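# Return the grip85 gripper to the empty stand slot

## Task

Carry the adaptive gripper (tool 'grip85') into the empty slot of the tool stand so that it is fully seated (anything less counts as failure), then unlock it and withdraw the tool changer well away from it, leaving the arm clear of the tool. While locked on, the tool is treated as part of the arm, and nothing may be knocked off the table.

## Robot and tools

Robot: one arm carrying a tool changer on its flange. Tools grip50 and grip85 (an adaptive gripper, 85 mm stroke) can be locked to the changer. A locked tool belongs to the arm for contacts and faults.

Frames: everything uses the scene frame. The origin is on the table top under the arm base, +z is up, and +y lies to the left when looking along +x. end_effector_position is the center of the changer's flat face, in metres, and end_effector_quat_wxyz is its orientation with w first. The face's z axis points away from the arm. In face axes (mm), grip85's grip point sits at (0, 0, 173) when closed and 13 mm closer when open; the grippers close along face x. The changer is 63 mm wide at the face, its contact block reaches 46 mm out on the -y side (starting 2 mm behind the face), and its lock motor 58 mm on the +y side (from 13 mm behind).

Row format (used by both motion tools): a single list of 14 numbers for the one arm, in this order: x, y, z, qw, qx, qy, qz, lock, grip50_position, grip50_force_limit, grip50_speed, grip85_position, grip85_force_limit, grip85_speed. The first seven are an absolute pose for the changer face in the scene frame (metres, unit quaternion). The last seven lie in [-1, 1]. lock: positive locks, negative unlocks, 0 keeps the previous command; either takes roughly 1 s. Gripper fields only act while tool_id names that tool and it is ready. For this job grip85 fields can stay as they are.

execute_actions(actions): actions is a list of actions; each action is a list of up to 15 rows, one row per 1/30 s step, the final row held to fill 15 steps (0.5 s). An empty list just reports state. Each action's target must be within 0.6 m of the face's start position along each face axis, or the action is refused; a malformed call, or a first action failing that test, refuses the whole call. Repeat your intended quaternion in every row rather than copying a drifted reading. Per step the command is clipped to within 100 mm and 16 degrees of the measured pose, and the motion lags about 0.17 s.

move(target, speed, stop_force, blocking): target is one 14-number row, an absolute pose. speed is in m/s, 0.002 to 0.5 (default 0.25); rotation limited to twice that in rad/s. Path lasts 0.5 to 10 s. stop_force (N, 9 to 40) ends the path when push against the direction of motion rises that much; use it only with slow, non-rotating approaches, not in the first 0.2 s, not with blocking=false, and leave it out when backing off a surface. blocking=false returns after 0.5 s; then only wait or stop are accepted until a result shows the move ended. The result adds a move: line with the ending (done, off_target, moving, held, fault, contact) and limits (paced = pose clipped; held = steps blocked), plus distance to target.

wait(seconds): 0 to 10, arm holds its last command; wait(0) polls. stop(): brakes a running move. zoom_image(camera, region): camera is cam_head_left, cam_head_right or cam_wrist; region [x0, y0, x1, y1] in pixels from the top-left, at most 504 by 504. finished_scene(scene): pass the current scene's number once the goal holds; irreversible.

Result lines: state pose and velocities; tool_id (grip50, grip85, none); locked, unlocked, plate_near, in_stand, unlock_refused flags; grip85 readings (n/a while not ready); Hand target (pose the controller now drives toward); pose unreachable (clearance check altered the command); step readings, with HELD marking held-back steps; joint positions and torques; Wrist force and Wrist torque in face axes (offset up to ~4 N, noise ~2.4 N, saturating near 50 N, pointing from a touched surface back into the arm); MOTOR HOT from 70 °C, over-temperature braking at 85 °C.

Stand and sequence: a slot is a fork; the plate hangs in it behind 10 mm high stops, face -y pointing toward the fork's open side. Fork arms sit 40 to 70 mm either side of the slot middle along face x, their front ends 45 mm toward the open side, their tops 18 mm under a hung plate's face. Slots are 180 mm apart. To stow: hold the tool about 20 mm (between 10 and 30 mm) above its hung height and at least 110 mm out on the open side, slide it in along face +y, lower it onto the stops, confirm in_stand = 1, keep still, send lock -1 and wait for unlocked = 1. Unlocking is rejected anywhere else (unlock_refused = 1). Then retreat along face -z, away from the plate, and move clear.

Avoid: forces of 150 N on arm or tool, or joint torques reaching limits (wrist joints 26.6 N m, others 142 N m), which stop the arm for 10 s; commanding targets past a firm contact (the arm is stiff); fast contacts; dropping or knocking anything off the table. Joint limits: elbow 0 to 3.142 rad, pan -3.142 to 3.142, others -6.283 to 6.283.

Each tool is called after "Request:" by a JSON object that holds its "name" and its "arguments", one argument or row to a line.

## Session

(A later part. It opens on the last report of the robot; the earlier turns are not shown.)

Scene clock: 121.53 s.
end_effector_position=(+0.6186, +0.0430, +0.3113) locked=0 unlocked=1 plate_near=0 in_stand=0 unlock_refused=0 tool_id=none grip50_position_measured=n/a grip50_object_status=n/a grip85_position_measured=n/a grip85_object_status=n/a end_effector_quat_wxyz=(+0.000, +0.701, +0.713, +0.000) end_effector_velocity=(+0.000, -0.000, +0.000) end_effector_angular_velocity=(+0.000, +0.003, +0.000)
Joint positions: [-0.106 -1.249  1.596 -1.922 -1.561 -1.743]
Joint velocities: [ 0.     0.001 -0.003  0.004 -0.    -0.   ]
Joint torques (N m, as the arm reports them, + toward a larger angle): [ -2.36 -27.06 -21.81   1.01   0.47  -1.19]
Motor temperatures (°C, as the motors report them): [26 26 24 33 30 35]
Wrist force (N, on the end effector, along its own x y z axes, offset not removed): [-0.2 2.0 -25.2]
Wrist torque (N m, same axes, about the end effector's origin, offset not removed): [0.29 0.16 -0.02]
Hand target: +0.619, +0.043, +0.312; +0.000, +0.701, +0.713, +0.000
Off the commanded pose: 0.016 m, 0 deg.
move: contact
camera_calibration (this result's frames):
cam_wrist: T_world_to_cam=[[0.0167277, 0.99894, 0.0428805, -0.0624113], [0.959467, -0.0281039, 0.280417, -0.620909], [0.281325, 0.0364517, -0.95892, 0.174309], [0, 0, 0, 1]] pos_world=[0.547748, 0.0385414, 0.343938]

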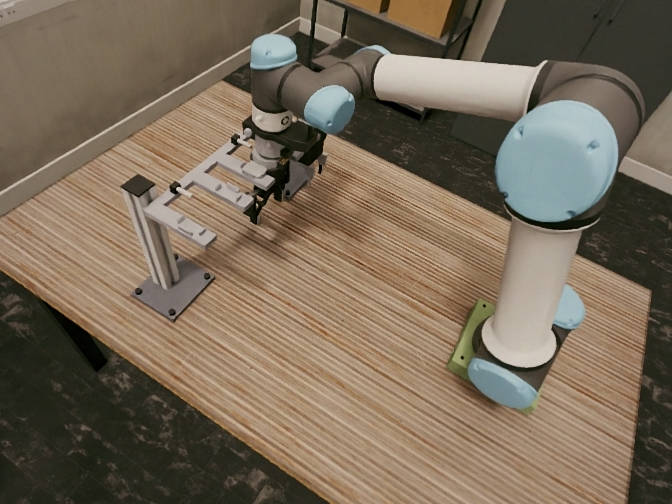

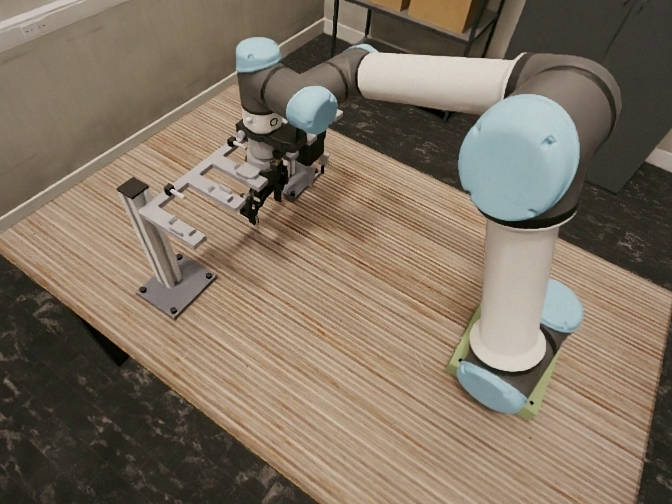

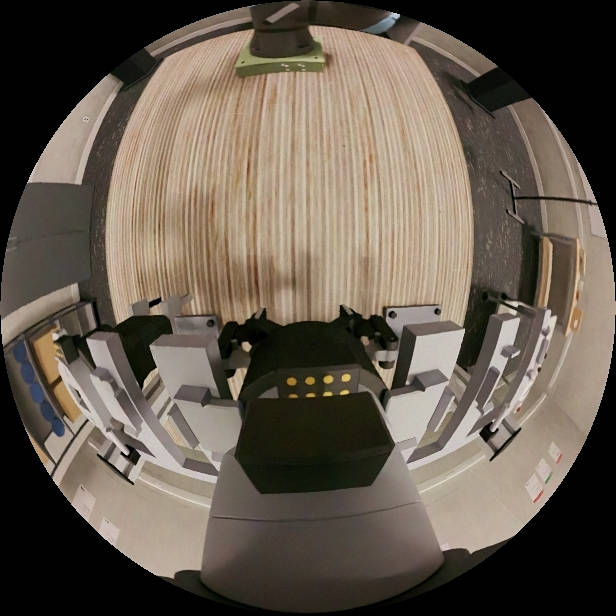

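Request:
{"name": "move", "arguments": {
  "target": [0.6235,0.043,0.313,0,0.7009,0.7133,0,0,0,0,0,0,0,0],
  "speed": 0.01
}}

Request:
{"name": "move", "arguments": {
  "target": [0.6235,0.043,0.295,0,0.7009,0.7133,0,0,0,0,0,0,0,0],
  "speed": 0.003,
  "stop_force": 12
}}

Request:
{"name": "zoom_image", "arguments": {
  "camera": "cam_head_right",
  "region": [225, 120, 305, 180]
}}

Request:
{"name": "zoom_image", "arguments": {
  "camera": "cam_head_left",
  "region": [230, 120, 310, 180]
}}

Scene clock: 129.67 s.
end_effector_position=(+0.6233, +0.0430, +0.3129) locked=0 unlocked=1 plate_near=0 in_stand=0 unlock_refused=0 tool_id=none grip50_position_measured=n/a grip50_object_status=n/a grip85_position_measured=n/a grip85_object_status=n/a end_effector_quat_wxyz=(+0.000, +0.701, +0.713, +0.000) end_effector_velocity=(+0.002, +0.000, -0.001) end_effector_angular_velocity=(-0.001, +0.002, +0.000)
Joint positions: [-0.105 -1.24   1.579 -1.914 -1.561 -1.741]
Joint velocities: [ 0.001  0.006 -0.007  0.003 -0.001  0.001]
Joint torques (N m, as the arm reports them, + toward a larger angle): [  6.65 -30.14 -34.61  -1.7    0.11   2.5 ]
Motor temperatures (°C, as the motors report them): [26 26 24 33 30 35]
Wrist force (N, on the end effector, along its own x y z axes, offset not removed): [-1.8 0.0 2.0]
Wrist torque (N m, same axes, about the end effector's origin, offset not removed): [0.15 0.18 -0.16]
Hand target: +0.624, +0.043, +0.313; +0.000, +0.701, +0.713, +0.000
Off the commanded pose: 0.000 m, 0 deg.
move: done
camera_calibration (this result's frames):
cam_wrist: T_world_to_cam=[[0.0167353, 0.998939, 0.0429102, -0.0626009], [0.959517, -0.028113, 0.280245, -0.625868], [0.281154, 0.0364831, -0.958969, 0.174656], [0, 0, 0, 1]] pos_world=[0.552474, 0.0385675, 0.345572]

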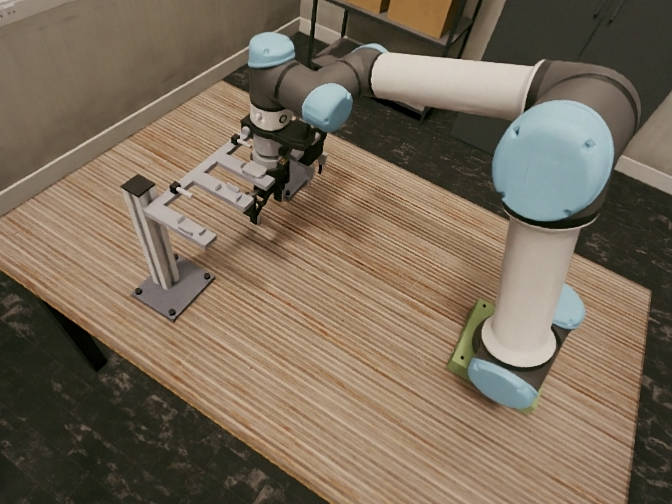

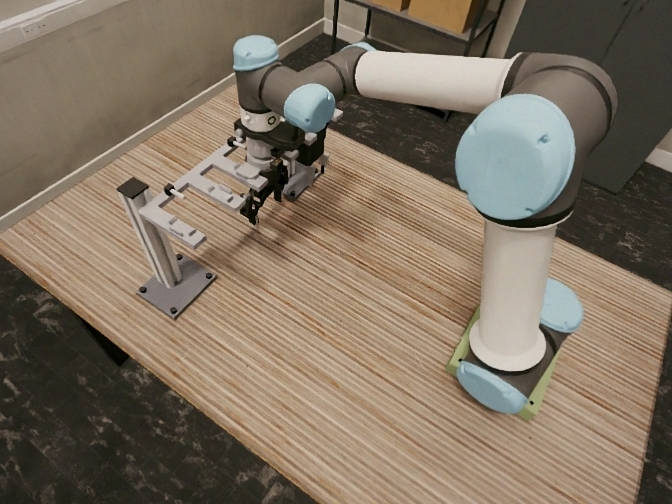

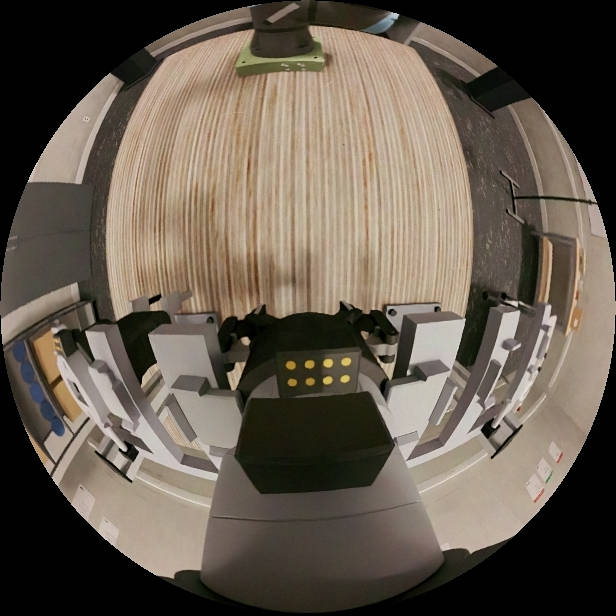

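Scene clock: 130.90 s.
end_effector_position=(+0.6233, +0.0430, +0.3104) locked=0 unlocked=1 plate_near=0 in_stand=0 unlock_refused=0 tool_id=none grip50_position_measured=n/a grip50_object_status=n/a grip85_position_measured=n/a grip85_object_status=n/a end_effector_quat_wxyz=(+0.000, +0.701, +0.713, +0.000) end_effector_velocity=(-0.000, -0.000, +0.001) end_effector_angular_velocity=(+0.001, +0.001, -0.001)
Joint positions: [-0.105 -1.238  1.583 -1.92  -1.561 -1.741]
Joint velocities: [-0.001 -0.001 -0.001  0.004  0.001  0.001]
Joint torques (N m, as the arm reports them, + toward a larger angle): [  3.78 -29.44 -25.55   0.44  -0.11   2.4 ]
Motor temperatures (°C, as the motors report them): [26 26 24 33 30 35]
Wrist force (N, on the end effector, along its own x y z axes, offset not removed): [1.5 5.8 -21.0]
Wrist torque (N m, same axes, about the end effector's origin, offset not removed): [0.00 -0.10 -0.15]
Hand target: +0.623, +0.043, +0.311; +0.000, +0.701, +0.713, +0.000
Off the commanded pose: 0.015 m, 0 deg.
move: contact
camera_calibration (this result's frames):
cam_wrist: T_world_to_cam=[[0.0167082, 0.99894, 0.0428912, -0.0624821], [0.959478, -0.0280868, 0.280381, -0.62519], [0.281289, 0.0364685, -0.95893, 0.17207], [0, 0, 0, 1]] pos_world=[0.552498, 0.0385811, 0.342975]

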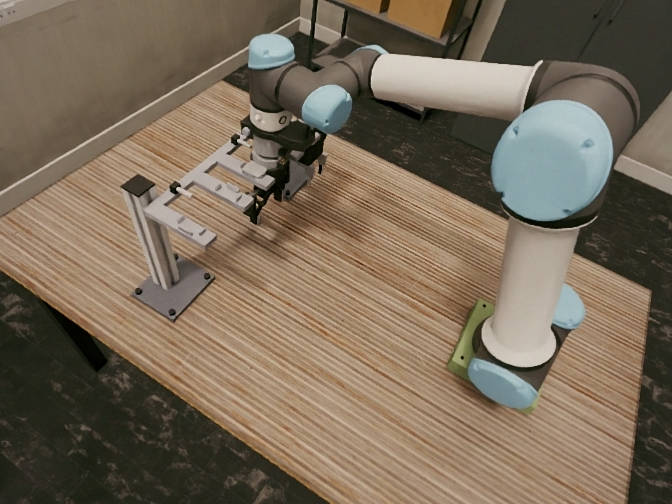

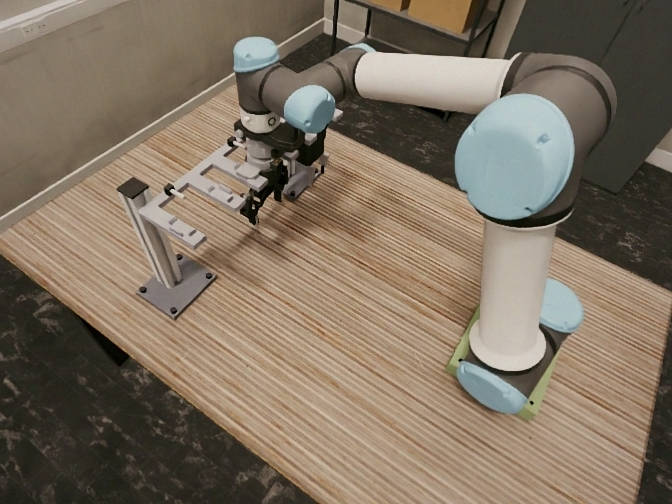

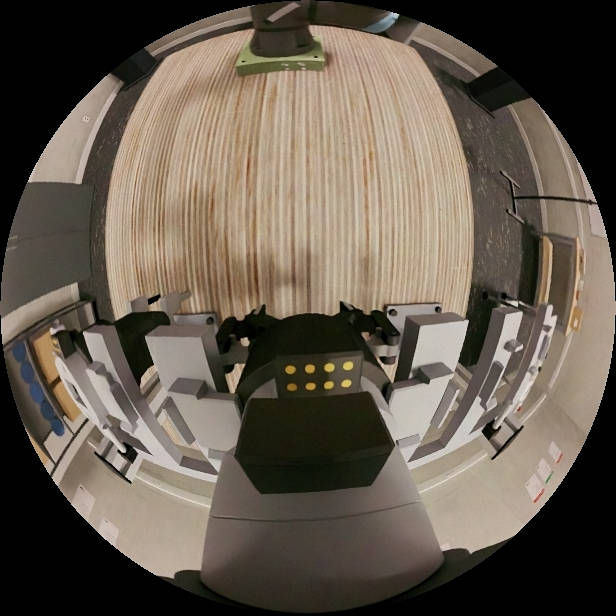

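Region (225, 120, 305, 180) of cam_head_right's 672x504 image, scaled by 6.300, with more detail than that image has; it fills the top 378 rows of this view, and the rest is white.

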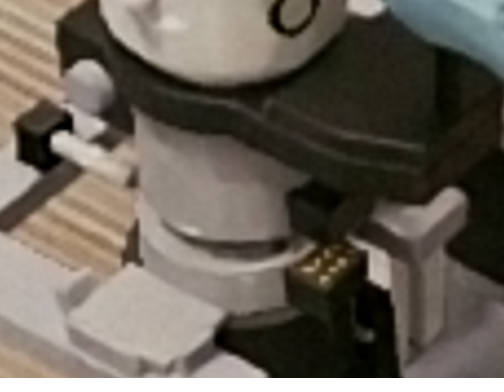

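Region (230, 120, 310, 180) of cam_head_left's 672x504 image, scaled by 6.300, with more detail than that image has; it fills the top 378 rows of this view, and the rest is white.

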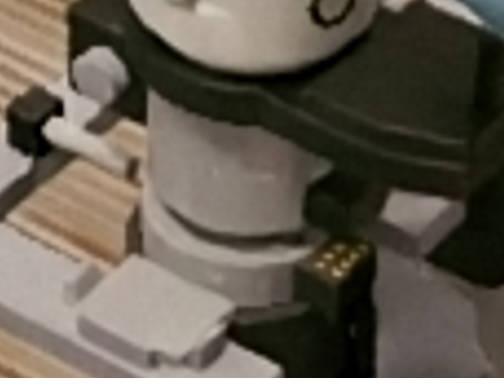

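Request:
{"name": "move", "arguments": {
  "target": [0.622,0.045,0.313,0,0.7009,0.7133,0,0,0,0,0,0,0,0],
  "speed": 0.01
}}

Request:
{"name": "move", "arguments": {
  "target": [0.622,0.045,0.295,0,0.7009,0.7133,0,0,0,0,0,0,0,0],
  "speed": 0.003,
  "stop_force": 12
}}

Scene clock: 138.90 s.
end_effector_position=(+0.6221, +0.0449, +0.3129) locked=0 unlocked=1 plate_near=0 in_stand=0 unlock_refused=0 tool_id=none grip50_position_measured=n/a grip50_object_status=n/a grip85_position_measured=n/a grip85_object_status=n/a end_effector_quat_wxyz=(-0.000, +0.701, +0.713, +0.000) end_effector_velocity=(-0.000, +0.001, +0.001) end_effector_angular_velocity=(+0.001, -0.001, -0.000)
Joint positions: [-0.102 -1.242  1.582 -1.915 -1.561 -1.739]
Joint velocities: [ 0.001 -0.002 -0.     0.001  0.001  0.001]
Joint torques (N m, as the arm reports them, + toward a larger angle): [  7.3  -52.05 -35.07  -1.83  -1.27   2.3 ]
Motor temperatures (°C, as the motors report them): [26 26 24 33 30 35]
Wrist force (N, on the end effector, along its own x y z axes, offset not removed): [-1.8 2.9 2.0]
Wrist torque (N m, same axes, about the end effector's origin, offset not removed): [0.20 0.15 -0.12]
Hand target: +0.622, +0.045, +0.313; -0.000, +0.701, +0.713, -0.000
Off the commanded pose: 0.000 m, 0 deg.
move: done
camera_calibration (this result's frames):
cam_wrist: T_world_to_cam=[[0.0167342, 0.998938, 0.0429243, -0.0644956], [0.959522, -0.0281153, 0.280227, -0.624585], [0.281136, 0.0364975, -0.958974, 0.174907], [0, 0, 0, 1]] pos_world=[0.55121, 0.040483, 0.345526]

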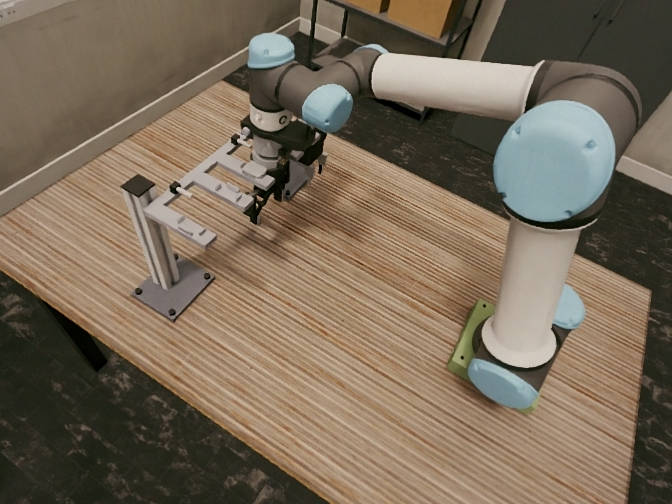

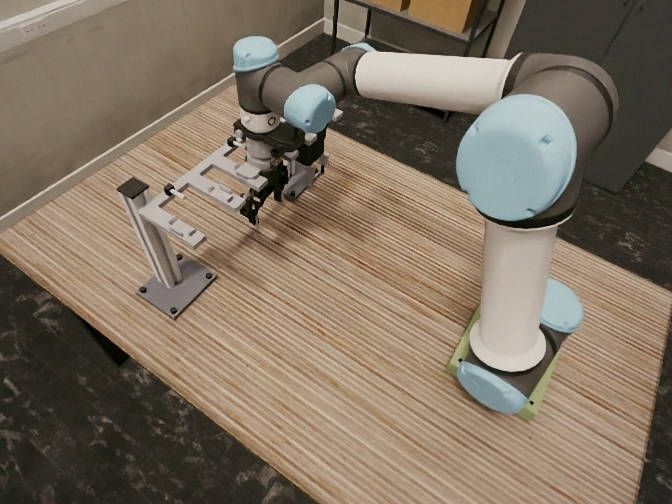

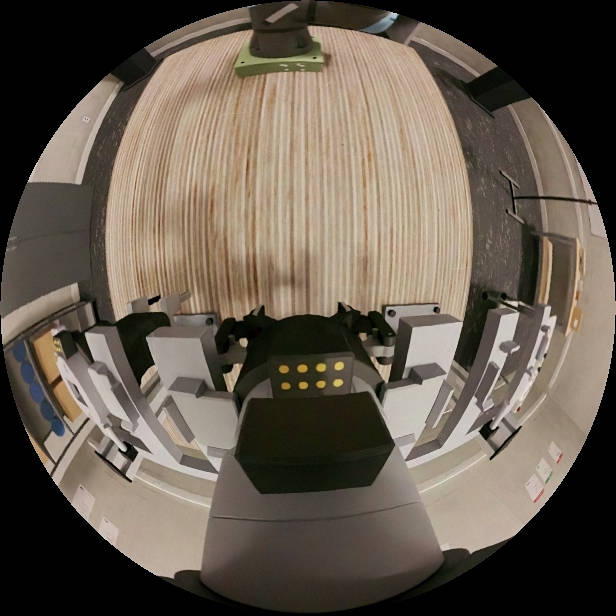

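Scene clock: 142.27 s.
end_effector_position=(+0.6220, +0.0450, +0.3039) locked=0 unlocked=1 plate_near=0 in_stand=1 unlock_refused=0 tool_id=none grip50_position_measured=n/a grip50_object_status=n/a grip85_position_measured=n/a grip85_object_status=n/a end_effector_quat_wxyz=(+0.000, +0.701, +0.713, +0.000) end_effector_velocity=(+0.001, -0.000, +0.000) end_effector_angular_velocity=(+0.001, +0.001, -0.001)
Joint positions: [-0.102 -1.235  1.597 -1.937 -1.561 -1.738]
Joint velocities: [-0.     0.002 -0.003  0.003  0.001  0.   ]
Joint torques (N m, as the arm reports them, + toward a larger angle): [  0.89 -37.16 -20.55   3.69  -2.79   2.51]
Motor temperatures (°C, as the motors report them): [26 26 24 33 30 35]
Wrist force (N, on the end effector, along its own x y z axes, offset not removed): [13.1 25.9 -11.7]
Wrist torque (N m, same axes, about the end effector's origin, offset not removed): [-0.34 0.02 -0.29]
Hand target: +0.622, +0.045, +0.304; +0.000, +0.701, +0.713, +0.000
Off the commanded pose: 0.009 m, 0 deg.
move: contact
camera_calibration (this result's frames):
cam_wrist: T_world_to_cam=[[0.0167012, 0.998939, 0.0429113, -0.0641396], [0.959515, -0.0280809, 0.280253, -0.622047], [0.281161, 0.0364935, -0.958967, 0.166232], [0, 0, 0, 1]] pos_world=[0.551196, 0.0405375, 0.336494]

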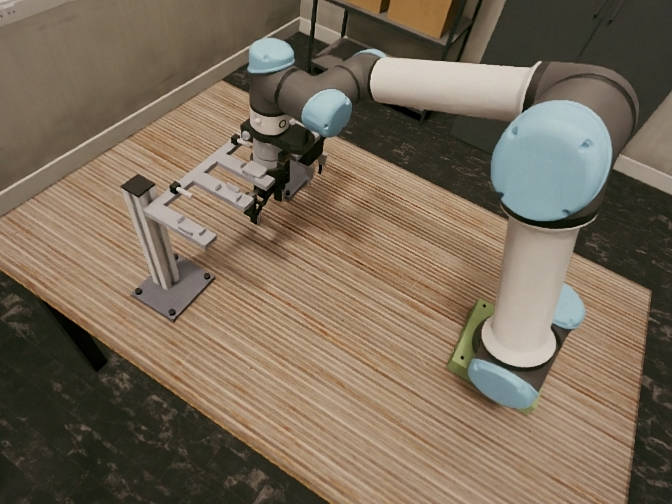

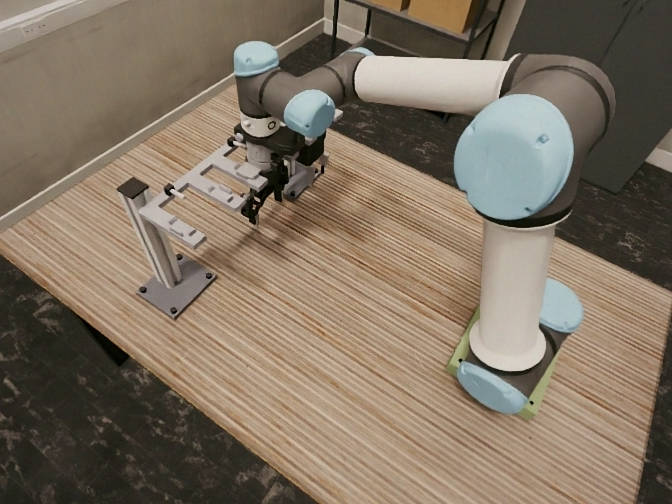

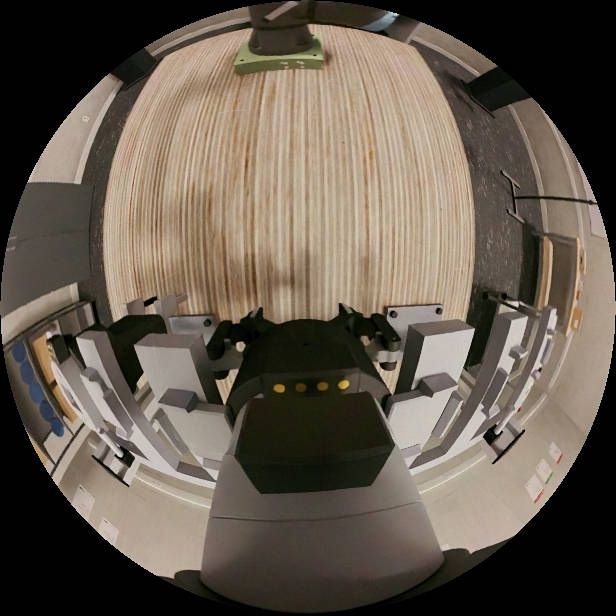

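Request:
{"name": "move", "arguments": {
  "target": [0.6228,0.0455,0.3035,0,0.7009,0.7133,0,0,0,0,0,0,0,0],
  "speed": 0.003
}}

Request:
{"name": "move", "arguments": {
  "target": [0.6228,0.0455,0.295,0,0.7009,0.7133,0,0,0,0,0,0,0,0],
  "speed": 0.002,
  "stop_force": 15
}}

Scene clock: 146.53 s.
end_effector_position=(+0.6228, +0.0455, +0.3035) locked=0 unlocked=1 plate_near=0 in_stand=1 unlock_refused=0 tool_id=none grip50_position_measured=n/a grip50_object_status=n/a grip85_position_measured=n/a grip85_object_status=n/a end_effector_quat_wxyz=(+0.000, +0.701, +0.713, -0.000) end_effector_velocity=(+0.001, +0.001, -0.000) end_effector_angular_velocity=(+0.001, -0.001, +0.000)
Joint positions: [-0.101 -1.233  1.595 -1.937 -1.561 -1.737]
Joint velocities: [ 0.001  0.002 -0.001 -0.001  0.001  0.001]
Joint torques (N m, as the arm reports them, + toward a larger angle): [  6.89 -30.08 -34.12  -4.74  -1.77   2.53]
Motor temperatures (°C, as the motors report them): [26 26 24 33 30 35]
Wrist force (N, on the end effector, along its own x y z axes, offset not removed): [2.5 4.4 1.0]
Wrist torque (N m, same axes, about the end effector's origin, offset not removed): [0.21 -0.08 -0.07]
Hand target: +0.623, +0.046, +0.304; -0.000, +0.701, +0.713, -0.000
Off the commanded pose: 0.000 m, 0 deg.
move: done
camera_calibration (this result's frames):
cam_wrist: T_world_to_cam=[[0.0167449, 0.99894, 0.042876, -0.0646444], [0.959526, -0.0281114, 0.280214, -0.622626], [0.281123, 0.0364484, -0.958979, 0.165706], [0, 0, 0, 1]] pos_world=[0.551924, 0.0410333, 0.336149]

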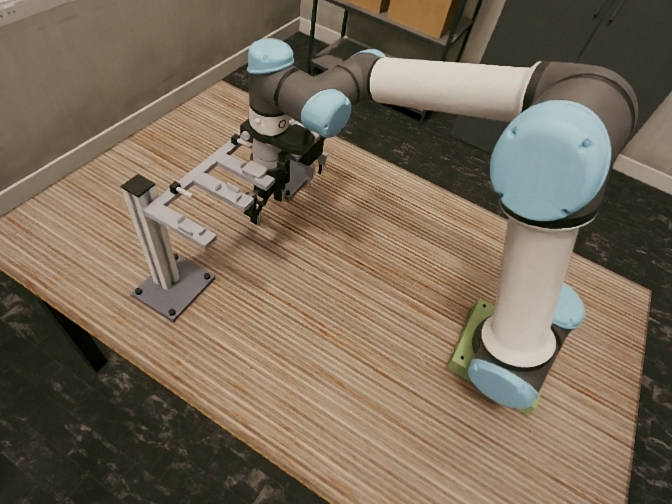

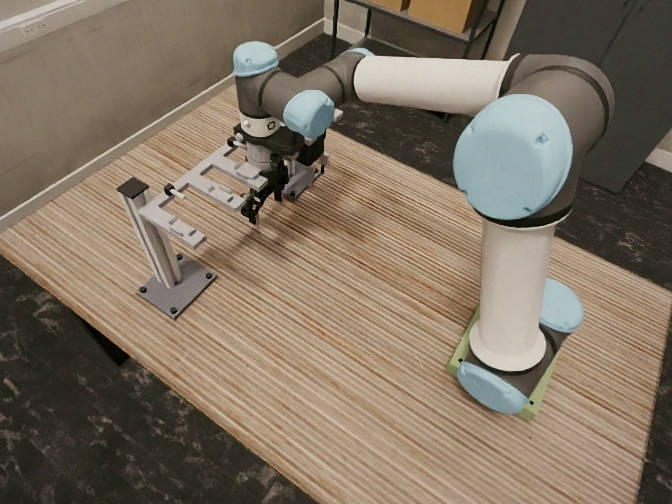

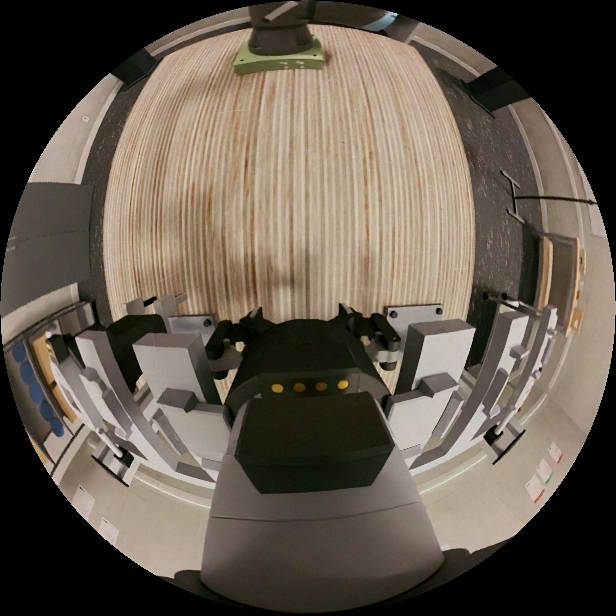

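Scene clock: 148.13 s.
end_effector_position=(+0.6228, +0.0455, +0.3010) locked=0 unlocked=1 plate_near=1 in_stand=1 unlock_refused=0 tool_id=none grip50_position_measured=n/a grip50_object_status=n/a grip85_position_measured=n/a grip85_object_status=n/a end_effector_quat_wxyz=(+0.000, +0.701, +0.713, +0.000) end_effector_velocity=(+0.000, -0.000, +0.000) end_effector_angular_velocity=(-0.001, -0.000, -0.001)
Joint positions: [-0.101 -1.231  1.599 -1.943 -1.561 -1.737]
Joint velocities: [-0.    -0.    -0.001  0.001 -0.001  0.   ]
Joint torques (N m, as the arm reports them, + toward a larger angle): [  0.93 -32.6  -19.09   4.19  -1.05   2.71]
Motor temperatures (°C, as the motors report them): [26 26 24 33 30 35]
Wrist force (N, on the end effector, along its own x y z axes, offset not removed): [8.1 28.3 -13.5]
Wrist torque (N m, same axes, about the end effector's origin, offset not removed): [-0.19 0.29 -0.34]
Hand target: +0.623, +0.045, +0.301; +0.000, +0.701, +0.713, +0.000
Off the commanded pose: 0.006 m, 0 deg.
move: contact
camera_calibration (this result's frames):
cam_wrist: T_world_to_cam=[[0.0167143, 0.998941, 0.0428674, -0.0645347], [0.959508, -0.0280821, 0.280279, -0.621944], [0.281186, 0.0364469, -0.958961, 0.163227], [0, 0, 0, 1]] pos_world=[0.551942, 0.0410518, 0.333613]

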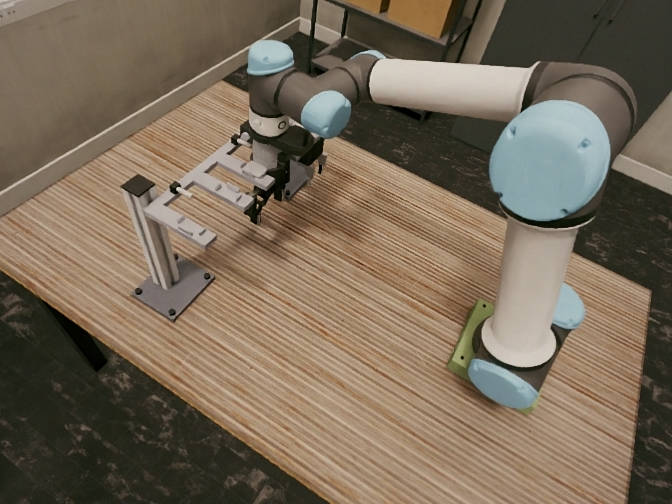

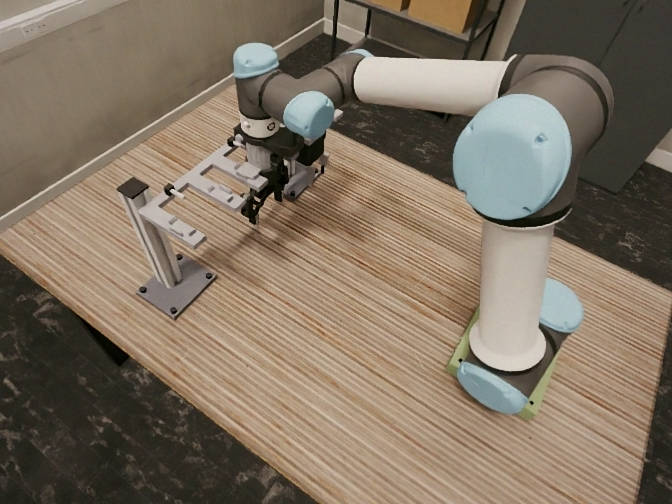

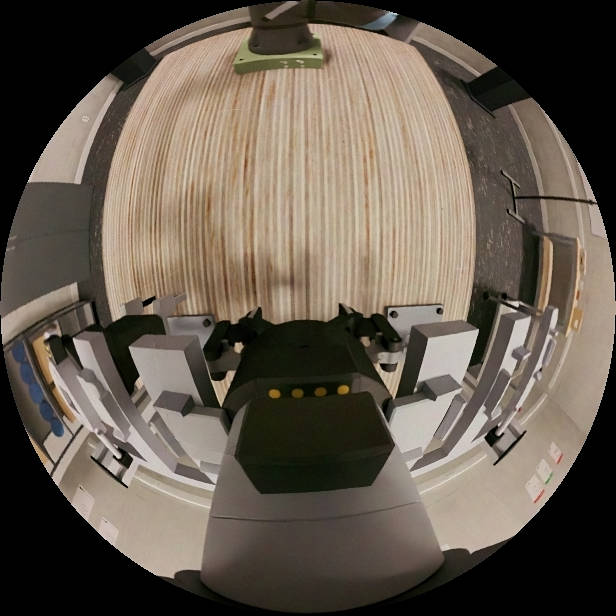

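Request:
{"name": "move", "arguments": {
  "target": [0.6235,0.0457,0.3005,0,0.7009,0.7133,0,1,0,0,0,1,0,0],
  "speed": 0.003
}}

Request:
{"name": "wait", "arguments": {
  "seconds": 1
}}

Scene clock: 151.10 s.
end_effector_position=(+0.6235, +0.0457, +0.3006) locked=0 unlocked=0 plate_near=1 in_stand=1 unlock_refused=0 tool_id=none grip50_position_measured=n/a grip50_object_status=n/a grip85_position_measured=n/a grip85_object_status=n/a end_effector_quat_wxyz=(+0.000, +0.701, +0.713, +0.000) end_effector_velocity=(+0.000, +0.000, -0.001) end_effector_angular_velocity=(+0.002, +0.001, -0.000)
Joint positions: [-0.1   -1.229  1.597 -1.943 -1.561 -1.737]
Joint velocities: [0.    0.001 0.    0.    0.002 0.001]
Joint torques (N m, as the arm reports them, + toward a larger angle): [  7.7  -23.08 -29.16  -4.07  -0.24   2.44]
Motor temperatures (°C, as the motors report them): [26 26 24 33 30 35]
Wrist force (N, on the end effector, along its own x y z axes, offset not removed): [1.5 -3.1 -11.3]
Wrist torque (N m, same axes, about the end effector's origin, offset not removed): [-0.08 0.59 -0.32]
Hand target: +0.623, +0.046, +0.301; -0.000, +0.701, +0.713, -0.000
Off the commanded pose: 0.000 m, 0 deg.
move: done
camera_calibration (this result's frames):
cam_wrist: T_world_to_cam=[[0.0167611, 0.998941, 0.0428594, -0.0647379], [0.959485, -0.0281275, 0.280351, -0.622496], [0.281259, 0.036424, -0.95894, 0.16259], [0, 0, 0, 1]] pos_world=[0.552631, 0.0412379, 0.333206]

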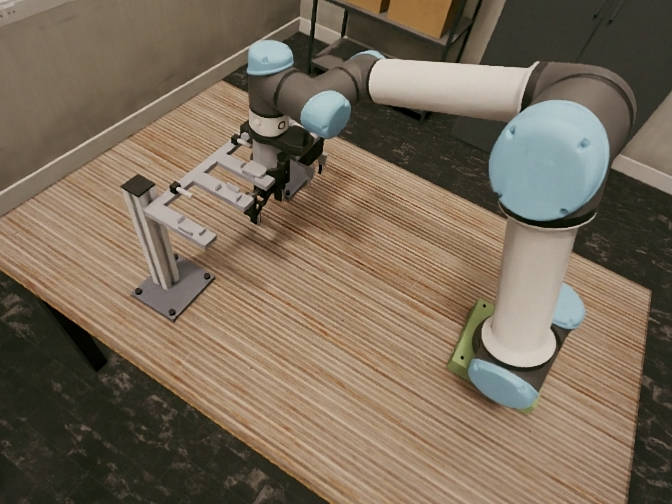

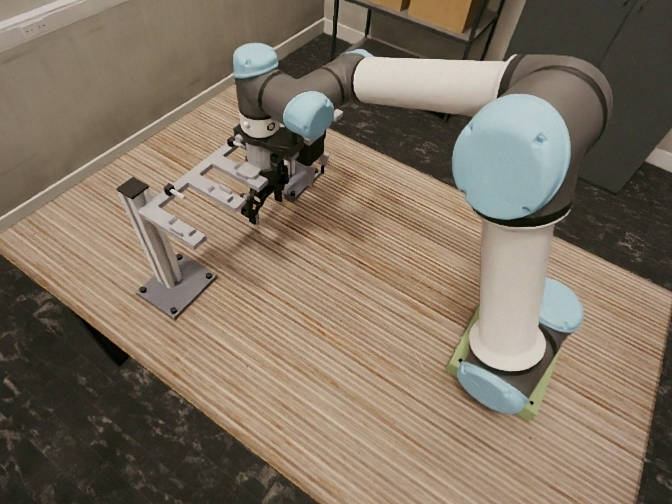

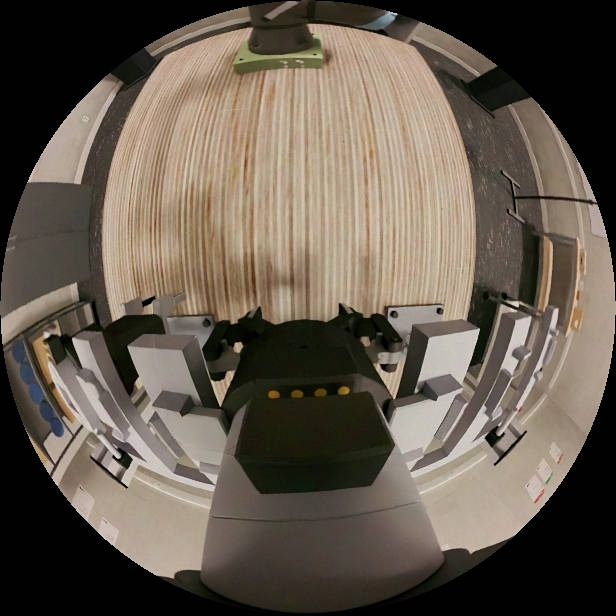

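Scene clock: 152.10 s.
end_effector_position=(+0.6235, +0.0457, +0.3005) locked=1 unlocked=0 plate_near=1 in_stand=1 unlock_refused=0 tool_id=grip85 grip50_position_measured=n/a grip50_object_status=n/a grip85_position_measured=n/a grip85_object_status=n/a end_effector_quat_wxyz=(+0.000, +0.701, +0.713, +0.000) end_effector_velocity=(+0.000, +0.000, +0.001) end_effector_angular_velocity=(-0.000, -0.001, -0.000)
Joint positions: [-0.1   -1.229  1.597 -1.943 -1.561 -1.737]
Joint velocities: [ 0.    -0.001 -0.001  0.     0.     0.   ]
Joint torques (N m, as the arm reports them, + toward a larger angle): [  8.44 -21.15 -12.41  -0.9    1.17   2.53]
Motor temperatures (°C, as the motors report them): [26 26 24 33 30 35]
Wrist force (N, on the end effector, along its own x y z axes, offset not removed): [-1.4 -1.6 -28.8]
Wrist torque (N m, same axes, about the end effector's origin, offset not removed): [-0.21 1.64 -0.31]
Hand target: +0.623, +0.046, +0.301; -0.000, +0.701, +0.713, -0.000
Off the commanded pose: 0.000 m, 0 deg.
wait: 1.00 s; at rest by 0.20 s
camera_calibration (this result's frames):
cam_wrist: T_world_to_cam=[[0.0167387, 0.998939, 0.0428945, -0.064759], [0.95951, -0.0281128, 0.280269, -0.622497], [0.281178, 0.0364663, -0.958963, 0.162575], [0, 0, 0, 1]] pos_world=[0.552664, 0.0412617, 0.333149]

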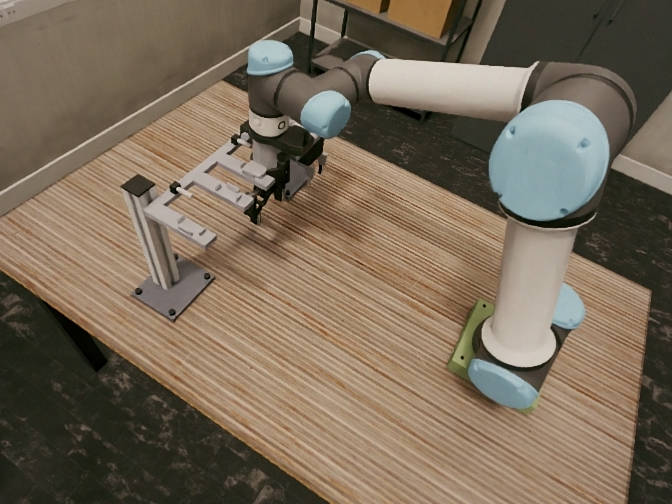

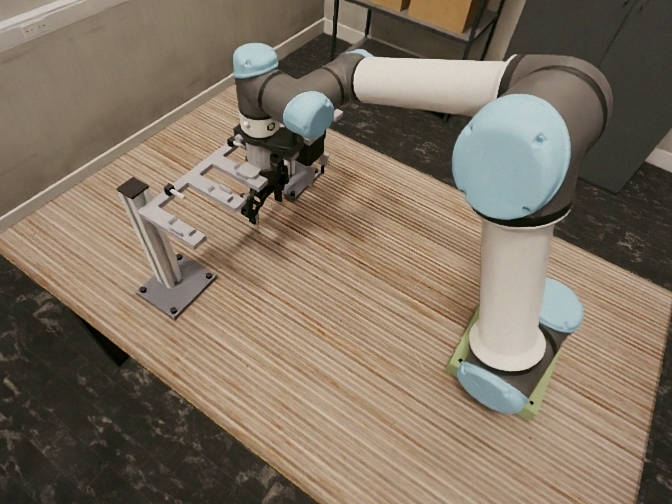

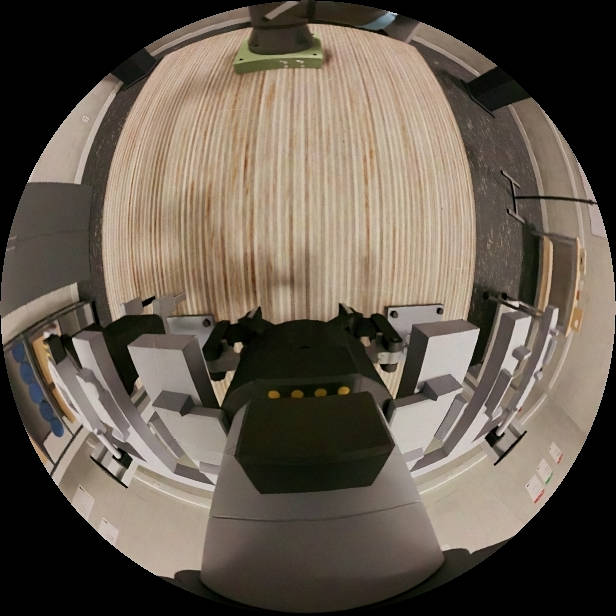

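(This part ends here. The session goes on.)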